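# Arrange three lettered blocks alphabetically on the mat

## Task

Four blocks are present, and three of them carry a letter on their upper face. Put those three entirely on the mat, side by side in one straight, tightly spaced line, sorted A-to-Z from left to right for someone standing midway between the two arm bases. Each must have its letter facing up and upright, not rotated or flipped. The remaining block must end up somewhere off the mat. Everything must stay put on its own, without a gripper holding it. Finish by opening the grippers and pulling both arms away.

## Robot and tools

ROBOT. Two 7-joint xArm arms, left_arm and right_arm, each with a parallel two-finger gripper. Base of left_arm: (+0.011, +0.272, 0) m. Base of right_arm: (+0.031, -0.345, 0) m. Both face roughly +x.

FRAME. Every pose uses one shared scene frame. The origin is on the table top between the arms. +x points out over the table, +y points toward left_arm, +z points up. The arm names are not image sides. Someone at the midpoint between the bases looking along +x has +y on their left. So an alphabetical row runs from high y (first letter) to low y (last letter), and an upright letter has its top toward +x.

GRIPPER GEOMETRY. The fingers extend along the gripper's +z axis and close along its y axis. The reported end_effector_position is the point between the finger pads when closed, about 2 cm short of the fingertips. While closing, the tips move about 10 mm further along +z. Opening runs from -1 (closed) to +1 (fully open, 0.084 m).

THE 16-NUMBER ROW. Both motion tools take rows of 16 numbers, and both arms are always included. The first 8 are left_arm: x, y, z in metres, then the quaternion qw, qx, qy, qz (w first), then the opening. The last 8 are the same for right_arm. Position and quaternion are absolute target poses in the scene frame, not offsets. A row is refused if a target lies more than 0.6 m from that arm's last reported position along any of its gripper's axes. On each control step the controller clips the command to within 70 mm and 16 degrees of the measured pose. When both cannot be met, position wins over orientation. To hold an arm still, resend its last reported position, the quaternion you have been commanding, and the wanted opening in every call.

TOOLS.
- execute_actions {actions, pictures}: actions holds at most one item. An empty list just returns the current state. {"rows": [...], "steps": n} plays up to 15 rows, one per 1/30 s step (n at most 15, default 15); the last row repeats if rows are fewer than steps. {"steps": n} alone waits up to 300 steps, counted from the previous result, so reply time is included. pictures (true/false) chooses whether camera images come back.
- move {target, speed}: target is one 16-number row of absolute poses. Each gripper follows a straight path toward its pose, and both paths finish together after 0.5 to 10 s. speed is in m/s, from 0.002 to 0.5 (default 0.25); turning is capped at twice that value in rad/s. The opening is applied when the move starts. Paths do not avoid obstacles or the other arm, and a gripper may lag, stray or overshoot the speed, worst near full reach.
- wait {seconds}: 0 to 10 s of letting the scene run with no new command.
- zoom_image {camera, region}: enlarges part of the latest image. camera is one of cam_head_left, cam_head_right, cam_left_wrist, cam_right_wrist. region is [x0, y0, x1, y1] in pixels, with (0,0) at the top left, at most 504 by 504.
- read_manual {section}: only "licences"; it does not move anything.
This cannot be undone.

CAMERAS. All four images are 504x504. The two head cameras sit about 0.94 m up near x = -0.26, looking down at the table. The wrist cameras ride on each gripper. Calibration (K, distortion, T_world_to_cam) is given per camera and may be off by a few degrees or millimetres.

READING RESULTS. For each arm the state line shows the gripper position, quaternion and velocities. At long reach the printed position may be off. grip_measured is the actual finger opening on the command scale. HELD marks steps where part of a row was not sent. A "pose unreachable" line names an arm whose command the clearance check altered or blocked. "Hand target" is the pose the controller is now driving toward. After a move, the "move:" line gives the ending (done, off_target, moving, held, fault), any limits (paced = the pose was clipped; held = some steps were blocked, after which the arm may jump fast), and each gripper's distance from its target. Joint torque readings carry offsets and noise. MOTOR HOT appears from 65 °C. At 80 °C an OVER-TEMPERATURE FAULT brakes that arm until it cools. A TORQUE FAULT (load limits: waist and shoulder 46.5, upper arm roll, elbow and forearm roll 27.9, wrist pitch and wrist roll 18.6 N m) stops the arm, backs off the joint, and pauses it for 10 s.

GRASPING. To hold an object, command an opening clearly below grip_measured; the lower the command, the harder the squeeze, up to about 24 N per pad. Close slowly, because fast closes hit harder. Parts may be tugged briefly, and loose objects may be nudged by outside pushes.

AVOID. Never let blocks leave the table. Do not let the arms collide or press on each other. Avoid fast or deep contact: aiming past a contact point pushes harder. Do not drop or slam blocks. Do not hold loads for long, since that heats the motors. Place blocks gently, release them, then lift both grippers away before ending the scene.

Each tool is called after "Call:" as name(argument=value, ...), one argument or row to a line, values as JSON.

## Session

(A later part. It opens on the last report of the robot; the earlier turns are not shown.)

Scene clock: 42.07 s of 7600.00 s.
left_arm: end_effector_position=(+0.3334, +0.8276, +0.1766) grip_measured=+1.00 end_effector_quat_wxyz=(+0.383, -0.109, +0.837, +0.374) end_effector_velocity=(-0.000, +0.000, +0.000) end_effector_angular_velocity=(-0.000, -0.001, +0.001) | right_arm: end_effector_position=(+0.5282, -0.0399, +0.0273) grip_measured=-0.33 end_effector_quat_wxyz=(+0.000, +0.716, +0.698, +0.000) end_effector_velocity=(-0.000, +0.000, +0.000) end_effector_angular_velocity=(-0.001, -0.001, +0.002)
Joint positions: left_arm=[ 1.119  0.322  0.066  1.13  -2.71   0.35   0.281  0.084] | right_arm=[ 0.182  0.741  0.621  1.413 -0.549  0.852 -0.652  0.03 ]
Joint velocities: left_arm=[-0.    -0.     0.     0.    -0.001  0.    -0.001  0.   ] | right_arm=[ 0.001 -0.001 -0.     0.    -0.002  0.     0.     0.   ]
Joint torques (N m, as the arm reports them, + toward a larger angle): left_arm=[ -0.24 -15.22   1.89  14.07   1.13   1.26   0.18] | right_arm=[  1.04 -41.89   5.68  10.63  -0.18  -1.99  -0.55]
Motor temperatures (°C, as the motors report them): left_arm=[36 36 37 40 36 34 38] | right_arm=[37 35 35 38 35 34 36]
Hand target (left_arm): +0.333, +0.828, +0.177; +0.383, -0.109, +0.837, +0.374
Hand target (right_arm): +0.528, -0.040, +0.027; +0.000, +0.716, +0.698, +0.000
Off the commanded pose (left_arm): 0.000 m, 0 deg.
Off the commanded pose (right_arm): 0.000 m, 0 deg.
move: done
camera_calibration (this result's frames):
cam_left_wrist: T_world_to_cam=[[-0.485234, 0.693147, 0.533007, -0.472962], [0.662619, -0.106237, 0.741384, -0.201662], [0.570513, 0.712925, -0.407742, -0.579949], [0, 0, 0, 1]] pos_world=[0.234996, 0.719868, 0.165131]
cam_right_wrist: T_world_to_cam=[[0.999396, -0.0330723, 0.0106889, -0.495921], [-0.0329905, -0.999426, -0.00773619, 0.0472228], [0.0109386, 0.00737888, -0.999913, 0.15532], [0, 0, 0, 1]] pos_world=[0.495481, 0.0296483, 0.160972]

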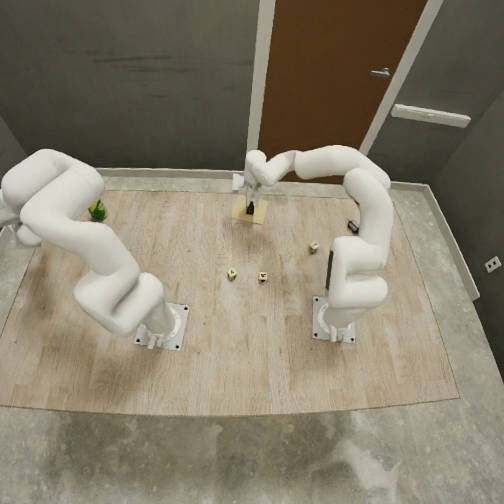

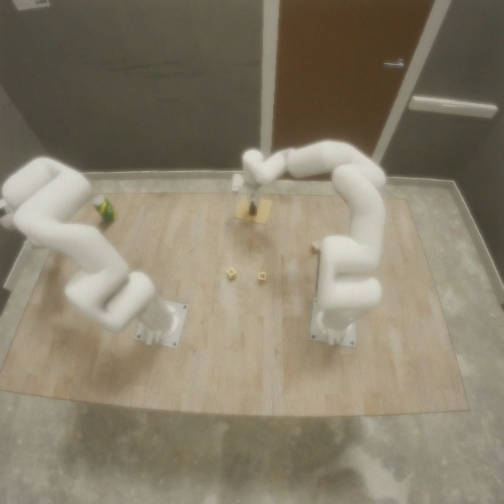

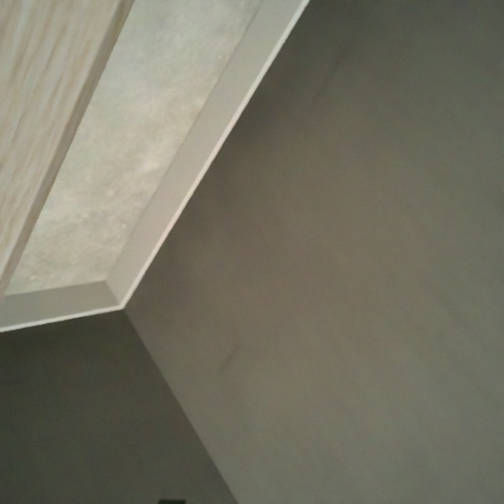

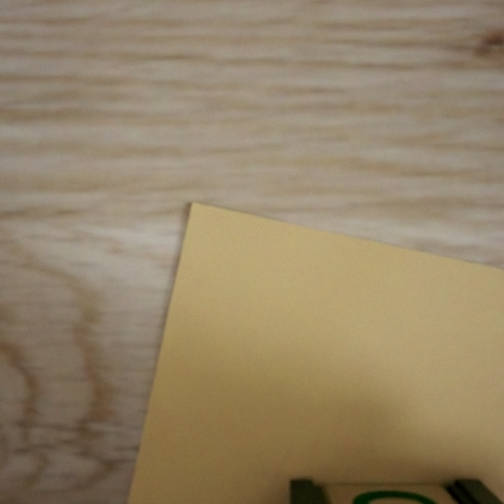

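Call:
move(
  target=[0.3334,0.8276,0.1766,0.383,-0.109,0.837,0.374,1, 0.528,-0.04,0.038,0,0.716,0.698,0,-0.6],
  speed=0.08,
)

Call:
move(
  target=[0.3334,0.8276,0.1766,0.383,-0.109,0.837,0.374,1, 0.53,-0.008,0.038,0,0.7071,0.7071,0,-0.6],
  speed=0.1,
)

Call:
move(
  target=[0.3334,0.8276,0.1766,0.383,-0.109,0.837,0.374,1, 0.53,-0.008,0.028,0,0.7071,0.7071,0,-0.6],
  speed=0.03,
)

Call:
move(
  target=[0.3334,0.8276,0.1766,0.383,-0.109,0.837,0.374,1, 0.53,-0.008,0.028,0,0.7071,0.7071,0,0.3],
)

Call:
move(
  target=[0.3334,0.8276,0.1766,0.383,-0.109,0.837,0.374,1, 0.53,-0.008,0.08,0,0.7071,0.7071,0,0.3],
)

Call:
move(
  target=[0.3334,0.8276,0.1766,0.383,-0.109,0.837,0.374,1, 0.23,-0.07,0.13,0,0.0436,0.999,0,0.3],
  speed=0.4,
)

Scene clock: 57.37 s of 7600.00 s.
left_arm: end_effector_position=(+0.3334, +0.8276, +0.1766) grip_measured=+1.00 end_effector_quat_wxyz=(+0.383, -0.109, +0.837, +0.374) end_effector_velocity=(-0.001, +0.000, -0.001) end_effector_angular_velocity=(-0.001, +0.001, +0.001) | right_arm: end_effector_position=(+0.5279, -0.0401, +0.0378) grip_measured=-0.33 end_effector_quat_wxyz=(-0.000, +0.716, +0.698, -0.000) end_effector_velocity=(+0.000, -0.001, +0.001) end_effector_angular_velocity=(-0.001, +0.000, -0.002)
Joint positions: left_arm=[ 1.119  0.322  0.066  1.13  -2.71   0.35   0.281  0.084] | right_arm=[ 0.175  0.721  0.632  1.413 -0.535  0.871 -0.66   0.03 ]
Joint velocities: left_arm=[ 0.     0.     0.001 -0.001  0.001 -0.    -0.001 -0.   ] | right_arm=[-0.002 -0.003  0.    -0.     0.002  0.002 -0.001 -0.   ]
Joint torques (N m, as the arm reports them, + toward a larger angle): left_arm=[ -0.75 -15.     1.77  13.78   0.76   1.3    0.24] | right_arm=[  0.85 -43.43   6.08  11.53  -0.07  -2.15  -0.41]
Motor temperatures (°C, as the motors report them): left_arm=[36 36 37 41 36 34 38] | right_arm=[37 35 36 37 35 34 36]
Hand target (left_arm): +0.333, +0.828, +0.177; +0.383, -0.109, +0.837, +0.374
Hand target (right_arm): +0.528, -0.040, +0.038; -0.000, +0.716, +0.698, -0.000
Off the commanded pose (left_arm): 0.000 m, 0 deg.
Off the commanded pose (right_arm): 0.000 m, 0 deg.
After step 90, 11.57 s passed at rest.
move: done
camera_calibration (this result's frames):
cam_left_wrist: T_world_to_cam=[[-0.485233, 0.693147, 0.533007, -0.472962], [0.662619, -0.106237, 0.741384, -0.201662], [0.570513, 0.712925, -0.407742, -0.579949], [0, 0, 0, 1]] pos_world=[0.234996, 0.719868, 0.165131]
cam_right_wrist: T_world_to_cam=[[0.999409, -0.032997, 0.00968521, -0.495659], [-0.0329287, -0.999432, -0.00713046, 0.0470141], [0.009915, 0.00680732, -0.999928, 0.166281], [0, 0, 0, 1]] pos_world=[0.495266, 0.0295002, 0.171405]

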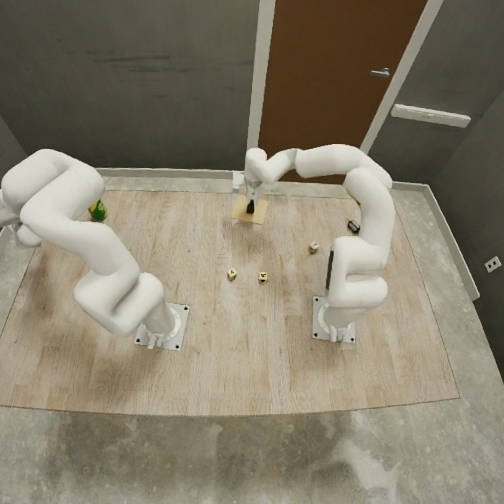

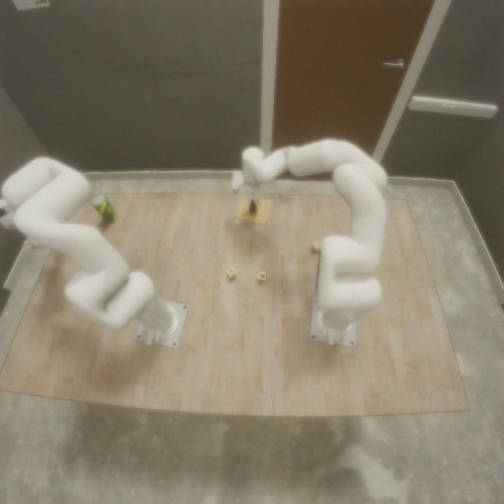

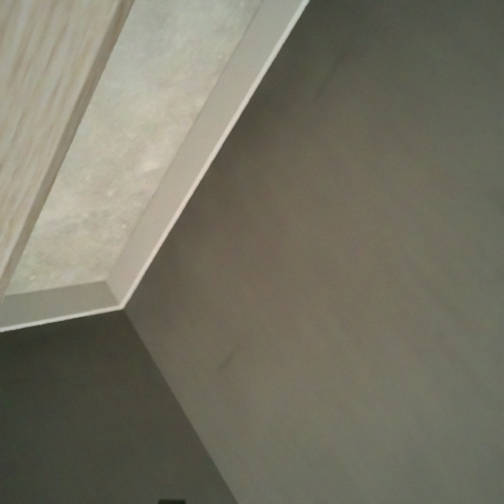

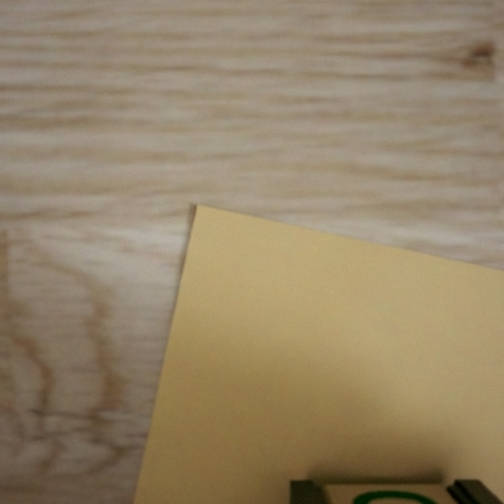

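Scene clock: 58.17 s of 7600.00 s.
left_arm: end_effector_position=(+0.3334, +0.8276, +0.1766) grip_measured=+1.00 end_effector_quat_wxyz=(+0.383, -0.109, +0.837, +0.374) end_effector_velocity=(+0.000, -0.000, +0.000) end_effector_angular_velocity=(+0.000, -0.000, -0.001) | right_arm: end_effector_position=(+0.5301, -0.0086, +0.0379) grip_measured=-0.33 end_effector_quat_wxyz=(+0.000, +0.707, +0.707, -0.000) end_effector_velocity=(+0.003, -0.002, +0.000) end_effector_angular_velocity=(-0.003, -0.002, -0.005)
Joint positions: left_arm=[ 1.119  0.322  0.066  1.13  -2.71   0.35   0.281  0.084] | right_arm=[ 0.246  0.778  0.628  1.51  -0.547  0.915 -0.648  0.03 ]
Joint velocities: left_arm=[ 0.    -0.    -0.001  0.     0.002  0.    -0.001 -0.   ] | right_arm=[ 0.     0.002 -0.004  0.008 -0.     0.005 -0.    -0.   ]
Joint torques (N m, as the arm reports them, + toward a larger angle): left_arm=[ -0.32 -15.38   1.65  13.98   1.01   1.32   0.36] | right_arm=[  1.12 -45.56   6.46  11.58  -0.17  -2.06  -0.52]
Motor temperatures (°C, as the motors report them): left_arm=[36 36 37 41 36 34 38] | right_arm=[37 35 36 37 35 34 36]
Hand target (left_arm): +0.333, +0.828, +0.177; +0.383, -0.109, +0.837, +0.374
Hand target (right_arm): +0.530, -0.008, +0.038; -0.000, +0.707, +0.707, -0.000
Off the commanded pose (left_arm): 0.000 m, 0 deg.
Off the commanded pose (right_arm): 0.001 m, 0 deg.
move: done
camera_calibration (this result's frames):
cam_left_wrist: T_world_to_cam=[[-0.485234, 0.693147, 0.533007, -0.472962], [0.662619, -0.106237, 0.741384, -0.201662], [0.570513, 0.712925, -0.407742, -0.579949], [0, 0, 0, 1]] pos_world=[0.234996, 0.719868, 0.165131]
cam_right_wrist: T_world_to_cam=[[0.999914, -0.00846437, 0.010038, -0.496915], [-0.00839303, -0.999939, -0.00712772, 0.0655929], [0.0100977, 0.00704286, -0.999924, 0.166137], [0, 0, 0, 1]] pos_world=[0.495745, 0.0602127, 0.17158]

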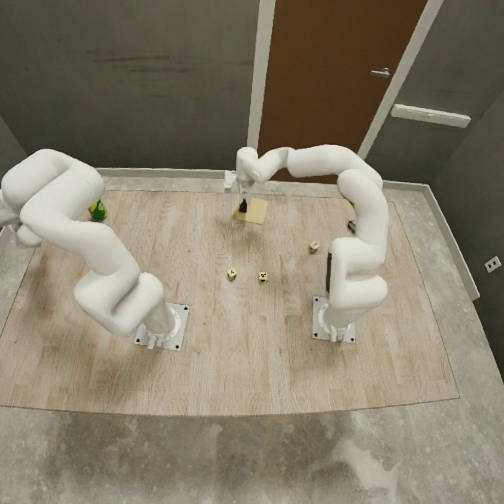

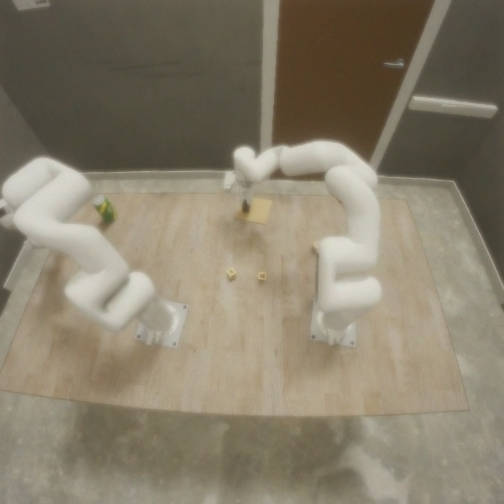

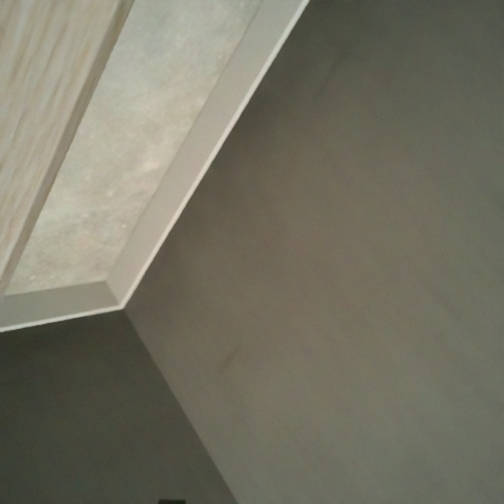

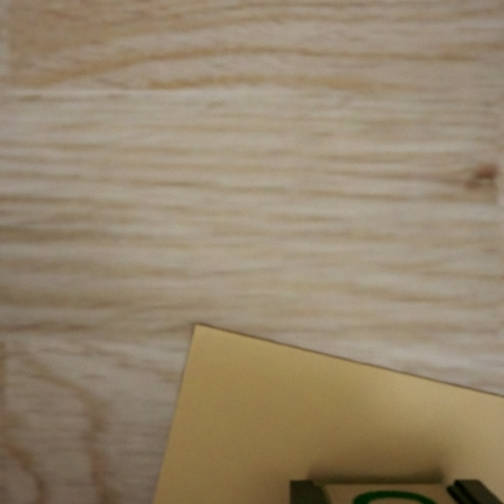

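Scene clock: 58.93 s of 7600.00 s.
left_arm: end_effector_position=(+0.3334, +0.8276, +0.1766) grip_measured=+1.00 end_effector_quat_wxyz=(+0.383, -0.109, +0.837, +0.374) end_effector_velocity=(+0.001, -0.000, -0.000) end_effector_angular_velocity=(-0.000, -0.001, -0.001) | right_arm: end_effector_position=(+0.5300, -0.0080, +0.0281) grip_measured=-0.33 end_effector_quat_wxyz=(+0.000, +0.707, +0.707, +0.000) end_effector_velocity=(+0.002, +0.000, +0.001) end_effector_angular_velocity=(+0.003, -0.005, -0.002)
Joint positions: left_arm=[ 1.119  0.322  0.066  1.13  -2.71   0.35   0.281  0.084] | right_arm=[ 0.253  0.795  0.619  1.51  -0.558  0.898 -0.642  0.03 ]
Joint velocities: left_arm=[ 0.    -0.    -0.001 -0.    -0.002  0.     0.001 -0.   ] | right_arm=[-0.001 -0.001  0.     0.002 -0.001 -0.002  0.001 -0.   ]
Joint torques (N m, as the arm reports them, + toward a larger angle): left_arm=[ -0.48 -15.37   1.93  13.74   0.86   1.45   0.37] | right_arm=[  0.74 -45.59   6.31  11.64  -0.13  -2.07  -0.47]
Motor temperatures (°C, as the motors report them): left_arm=[36 36 37 41 36 34 38] | right_arm=[37 35 36 37 35 34 36]
Hand target (left_arm): +0.333, +0.828, +0.177; +0.383, -0.109, +0.837, +0.374
Hand target (right_arm): +0.530, -0.008, +0.028; +0.000, +0.707, +0.707, +0.000
Off the commanded pose (left_arm): 0.000 m, 0 deg.
Off the commanded pose (right_arm): 0.000 m, 0 deg.
move: done
camera_calibration (this result's frames):
cam_left_wrist: T_world_to_cam=[[-0.485234, 0.693146, 0.533007, -0.472962], [0.662619, -0.106237, 0.741384, -0.201662], [0.570513, 0.712925, -0.407742, -0.579949], [0, 0, 0, 1]] pos_world=[0.234996, 0.719868, 0.165131]
cam_right_wrist: T_world_to_cam=[[0.99992, -0.00764481, 0.0101163, -0.496751], [-0.00757004, -0.999944, -0.00740856, 0.0656665], [0.0101724, 0.00733138, -0.999921, 0.156249], [0, 0, 0, 1]] pos_world=[0.495619, 0.0607198, 0.161748]

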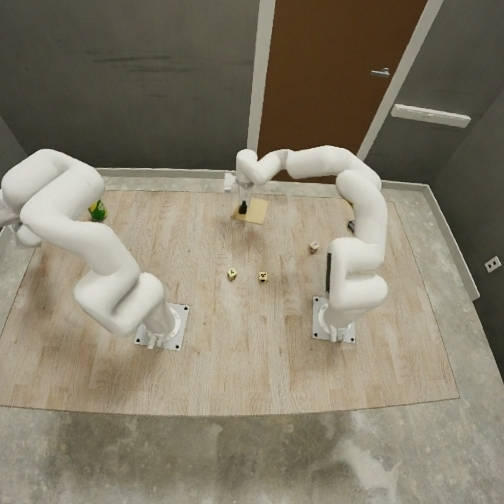

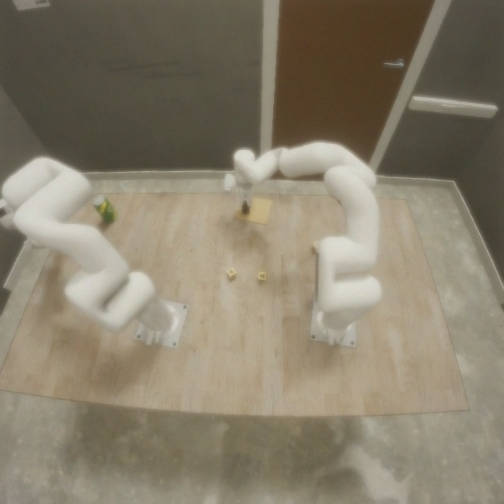

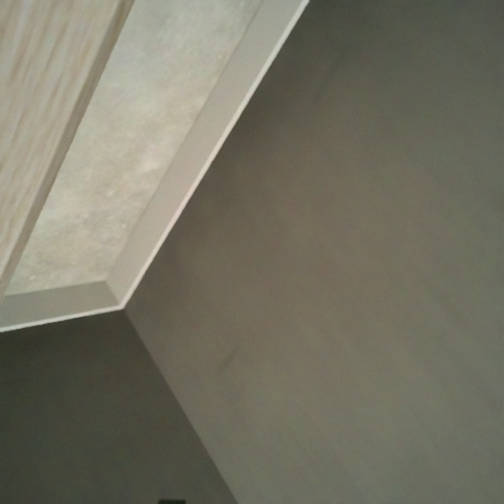

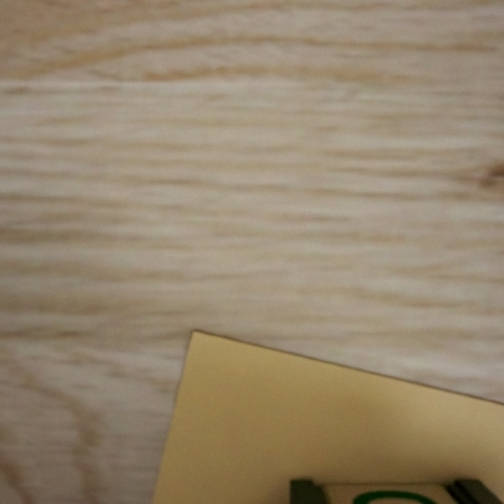

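Scene clock: 59.63 s of 7600.00 s.
left_arm: end_effector_position=(+0.3334, +0.8276, +0.1766) grip_measured=+1.00 end_effector_quat_wxyz=(+0.383, -0.109, +0.837, +0.374) end_effector_velocity=(-0.000, +0.000, -0.000) end_effector_angular_velocity=(-0.000, +0.000, +0.001) | right_arm: end_effector_position=(+0.5300, -0.0080, +0.0280) grip_measured=+0.29 end_effector_quat_wxyz=(+0.000, +0.707, +0.707, +0.000) end_effector_velocity=(-0.000, -0.000, -0.001) end_effector_angular_velocity=(-0.001, +0.000, +0.001)
Joint positions: left_arm=[ 1.119  0.322  0.066  1.13  -2.71   0.35   0.281  0.084] | right_arm=[ 0.253  0.796  0.619  1.51  -0.558  0.898 -0.642  0.056]
Joint velocities: left_arm=[ 0.  0.  0. -0. -0. -0.  0. -0.] | right_arm=[-0.     0.001  0.     0.    -0.001  0.     0.     0.   ]
Joint torques (N m, as the arm reports them, + toward a larger angle): left_arm=[ -0.44 -15.36   1.74  13.63   0.94   1.35   0.29] | right_arm=[  0.61 -45.71   6.2   11.49  -0.25  -2.05  -0.47]
Motor temperatures (°C, as the motors report them): left_arm=[36 36 37 41 36 34 38] | right_arm=[37 35 36 37 35 34 36]
Hand target (left_arm): +0.333, +0.828, +0.177; +0.383, -0.109, +0.837, +0.374
Hand target (right_arm): +0.530, -0.008, +0.028; +0.000, +0.707, +0.707, +0.000
Off the commanded pose (left_arm): 0.000 m, 0 deg.
Off the commanded pose (right_arm): 0.000 m, 0 deg.
move: done
camera_calibration (this result's frames):
cam_left_wrist: T_world_to_cam=[[-0.485234, 0.693147, 0.533007, -0.472962], [0.662619, -0.106237, 0.741384, -0.201662], [0.570513, 0.712925, -0.407742, -0.579949], [0, 0, 0, 1]] pos_world=[0.234996, 0.719868, 0.165131]
cam_right_wrist: T_world_to_cam=[[0.999921, -0.00758964, 0.0100415, -0.49671], [-0.007516, -0.999945, -0.00735072, 0.0656164], [0.0100968, 0.00727467, -0.999923, 0.156196], [0, 0, 0, 1]] pos_world=[0.495587, 0.0607067, 0.161654]

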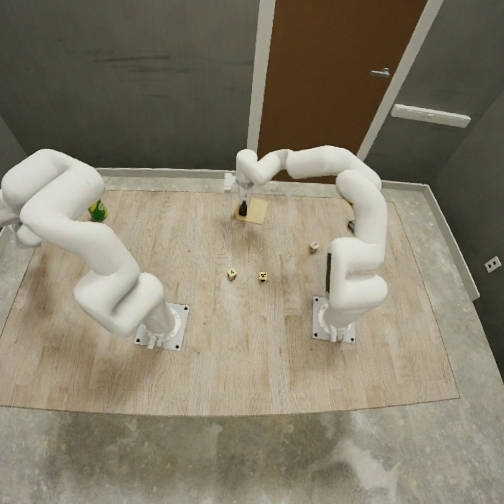

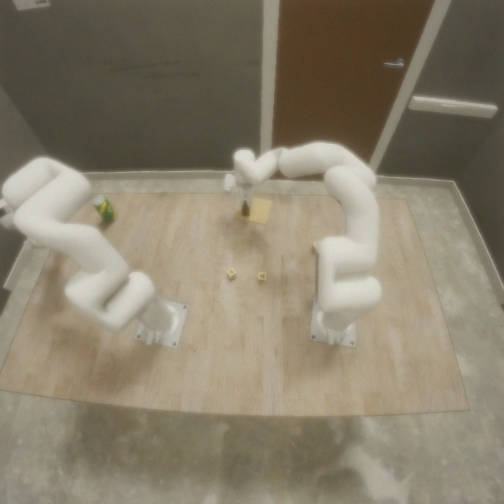

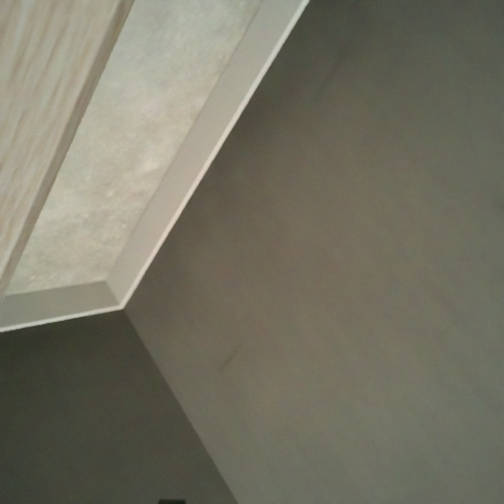

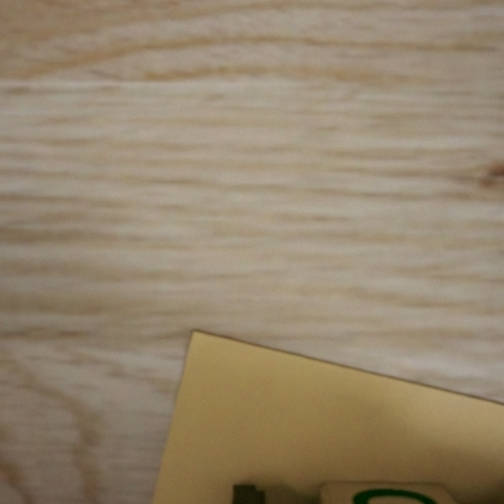

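Scene clock: 60.43 s of 7600.00 s.
left_arm: end_effector_position=(+0.3334, +0.8276, +0.1766) grip_measured=+1.00 end_effector_quat_wxyz=(+0.383, -0.109, +0.837, +0.374) end_effector_velocity=(+0.000, +0.000, +0.000) end_effector_angular_velocity=(+0.000, -0.001, -0.000) | right_arm: end_effector_position=(+0.5297, -0.0084, +0.0792) grip_measured=+0.29 end_effector_quat_wxyz=(-0.000, +0.707, +0.707, -0.001) end_effector_velocity=(-0.000, +0.000, +0.001) end_effector_angular_velocity=(-0.000, +0.000, +0.002)
Joint positions: left_arm=[ 1.119  0.322  0.066  1.13  -2.71   0.35   0.281  0.084] | right_arm=[ 0.227  0.711  0.663  1.525 -0.501  0.991 -0.675  0.056]
Joint velocities: left_arm=[ 0.    -0.    -0.     0.001 -0.     0.    -0.001 -0.   ] | right_arm=[ 0.001 -0.002  0.001  0.002  0.001  0.004 -0.002 -0.   ]
Joint torques (N m, as the arm reports them, + toward a larger angle): left_arm=[ -0.36 -15.41   1.68  13.91   0.59   1.36   0.45] | right_arm=[  0.88 -44.29   6.14  12.24  -0.12  -2.17  -0.51]
Motor temperatures (°C, as the motors report them): left_arm=[36 36 37 41 36 34 38] | right_arm=[37 35 36 37 35 34 36]
Hand target (left_arm): +0.333, +0.828, +0.177; +0.383, -0.109, +0.837, +0.374
Hand target (right_arm): +0.530, -0.008, +0.080; -0.000, +0.707, +0.707, -0.000
Off the commanded pose (left_arm): 0.000 m, 0 deg.
Off the commanded pose (right_arm): 0.001 m, 0 deg.
move: done
camera_calibration (this result's frames):
cam_left_wrist: T_world_to_cam=[[-0.485234, 0.693146, 0.533007, -0.472962], [0.662619, -0.106237, 0.741384, -0.201662], [0.570513, 0.712925, -0.407742, -0.579949], [0, 0, 0, 1]] pos_world=[0.234996, 0.719868, 0.165131]
cam_right_wrist: T_world_to_cam=[[0.999932, -0.00748675, 0.00889077, -0.496806], [-0.00742855, -0.999951, -0.00656044, 0.0655204], [0.00893945, 0.00649395, -0.999939, 0.208046], [0, 0, 0, 1]] pos_world=[0.495399, 0.0604467, 0.21288]

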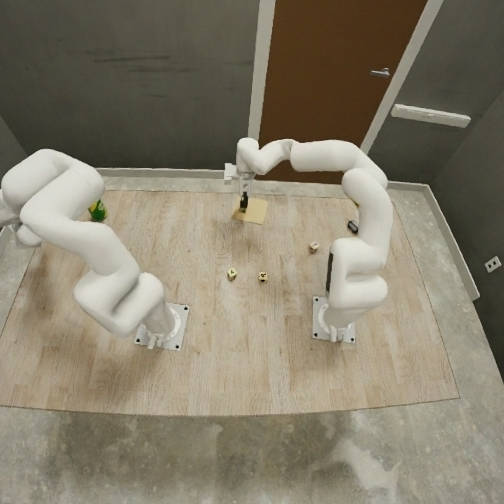

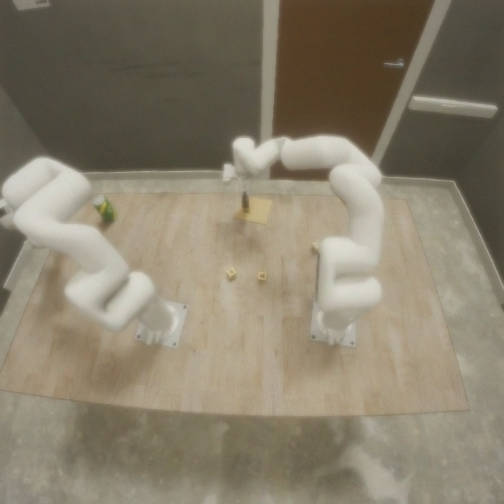

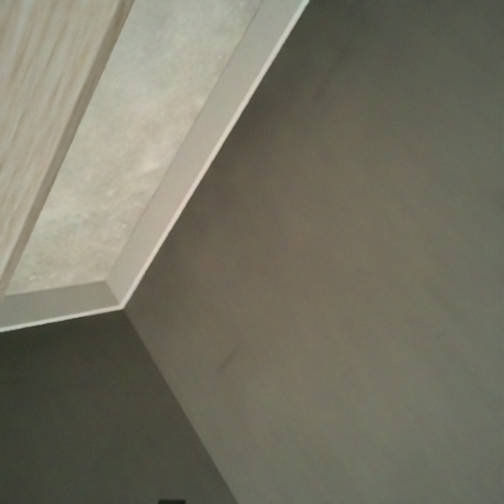

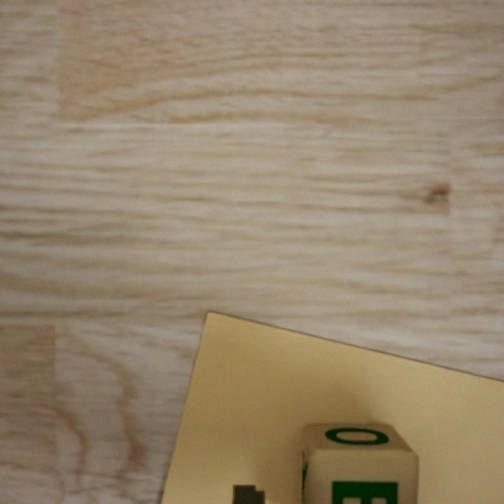

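Scene clock: 63.00 s of 7600.00 s.
left_arm: end_effector_position=(+0.3334, +0.8276, +0.1766) grip_measured=+1.00 end_effector_quat_wxyz=(+0.383, -0.109, +0.837, +0.374) end_effector_velocity=(-0.000, +0.001, +0.000) end_effector_angular_velocity=(+0.001, -0.001, +0.001) | right_arm: end_effector_position=(+0.2295, -0.0704, +0.1293) grip_measured=+0.29 end_effector_quat_wxyz=(-0.001, +0.043, +0.999, -0.001) end_effector_velocity=(-0.000, +0.001, +0.001) end_effector_angular_velocity=(+0.007, -0.006, +0.005)
Joint positions: left_arm=[ 1.119  0.322  0.066  1.13  -2.71   0.35   0.281  0.084] | right_arm=[ 0.166 -0.497  0.933  0.526  0.507  0.907 -2.508  0.056]
Joint velocities: left_arm=[-0.001  0.     0.002  0.001 -0.001  0.001  0.001  0.   ] | right_arm=[ 0.01  -0.008 -0.007 -0.005  0.007 -0.004 -0.008 -0.   ]
Joint torques (N m, as the arm reports them, + toward a larger angle): left_arm=[ -0.23 -15.43   1.47  14.08   0.66   1.23   0.25] | right_arm=[ 0.8  -5.76 -3.07 11.74 -0.44 -2.01 -0.44]
Motor temperatures (°C, as the motors report them): left_arm=[36 36 37 41 36 34 38] | right_arm=[37 35 36 37 35 34 36]
Hand target (left_arm): +0.333, +0.828, +0.177; +0.383, -0.109, +0.837, +0.374
Hand target (right_arm): +0.229, -0.070, +0.129; -0.001, +0.042, +0.999, -0.001
Off the commanded pose (left_arm): 0.000 m, 0 deg.
Off the commanded pose (right_arm): 0.001 m, 0 deg.
move: done
camera_calibration (this result's frames):
cam_left_wrist: T_world_to_cam=[[-0.485234, 0.693147, 0.533007, -0.472962], [0.662619, -0.106237, 0.741384, -0.201662], [0.570513, 0.712925, -0.407742, -0.579949], [0, 0, 0, 1]] pos_world=[0.234996, 0.719868, 0.165131]
cam_right_wrist: T_world_to_cam=[[0.0929343, 0.995643, 0.00760406, 0.0813525], [0.99564, -0.0928676, -0.00870147, -0.164492], [-0.00795739, 0.00837957, -0.999933, 0.265234], [0, 0, 0, 1]] pos_world=[0.158325, -0.0984966, 0.263166]

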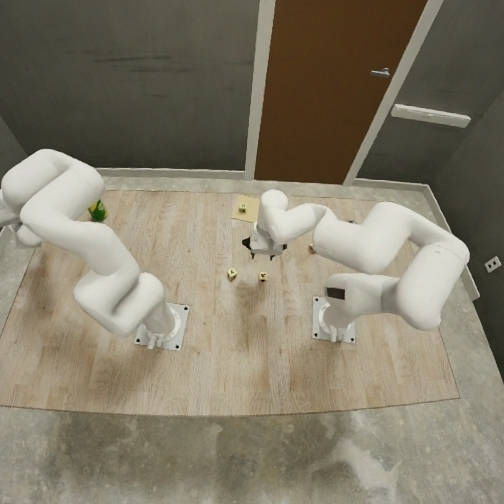

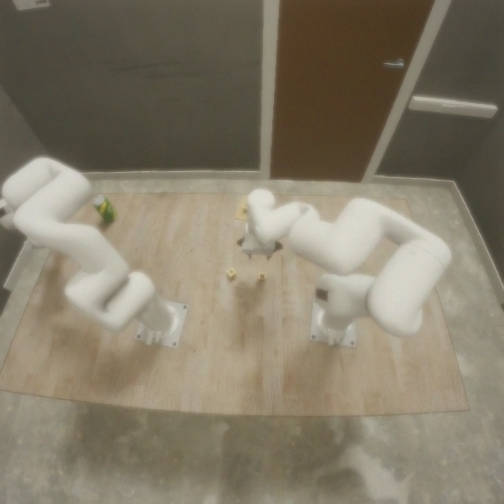

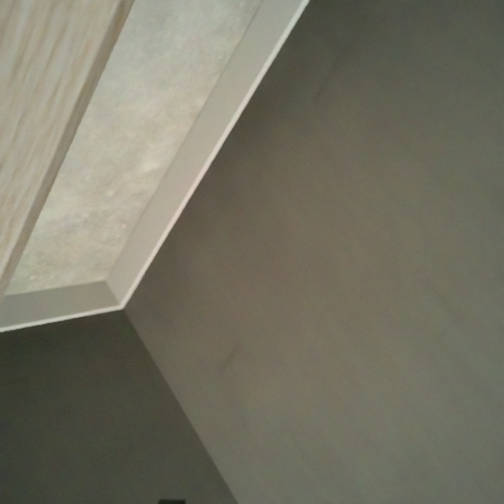

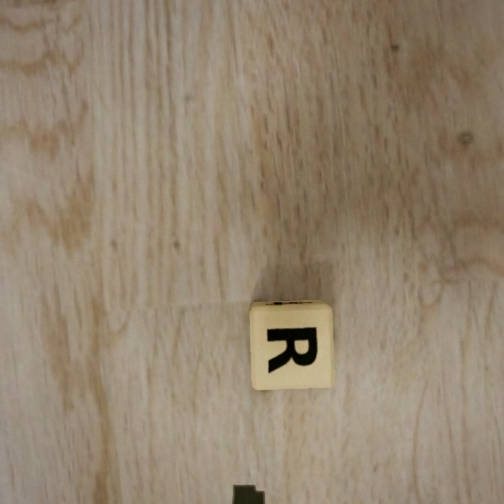

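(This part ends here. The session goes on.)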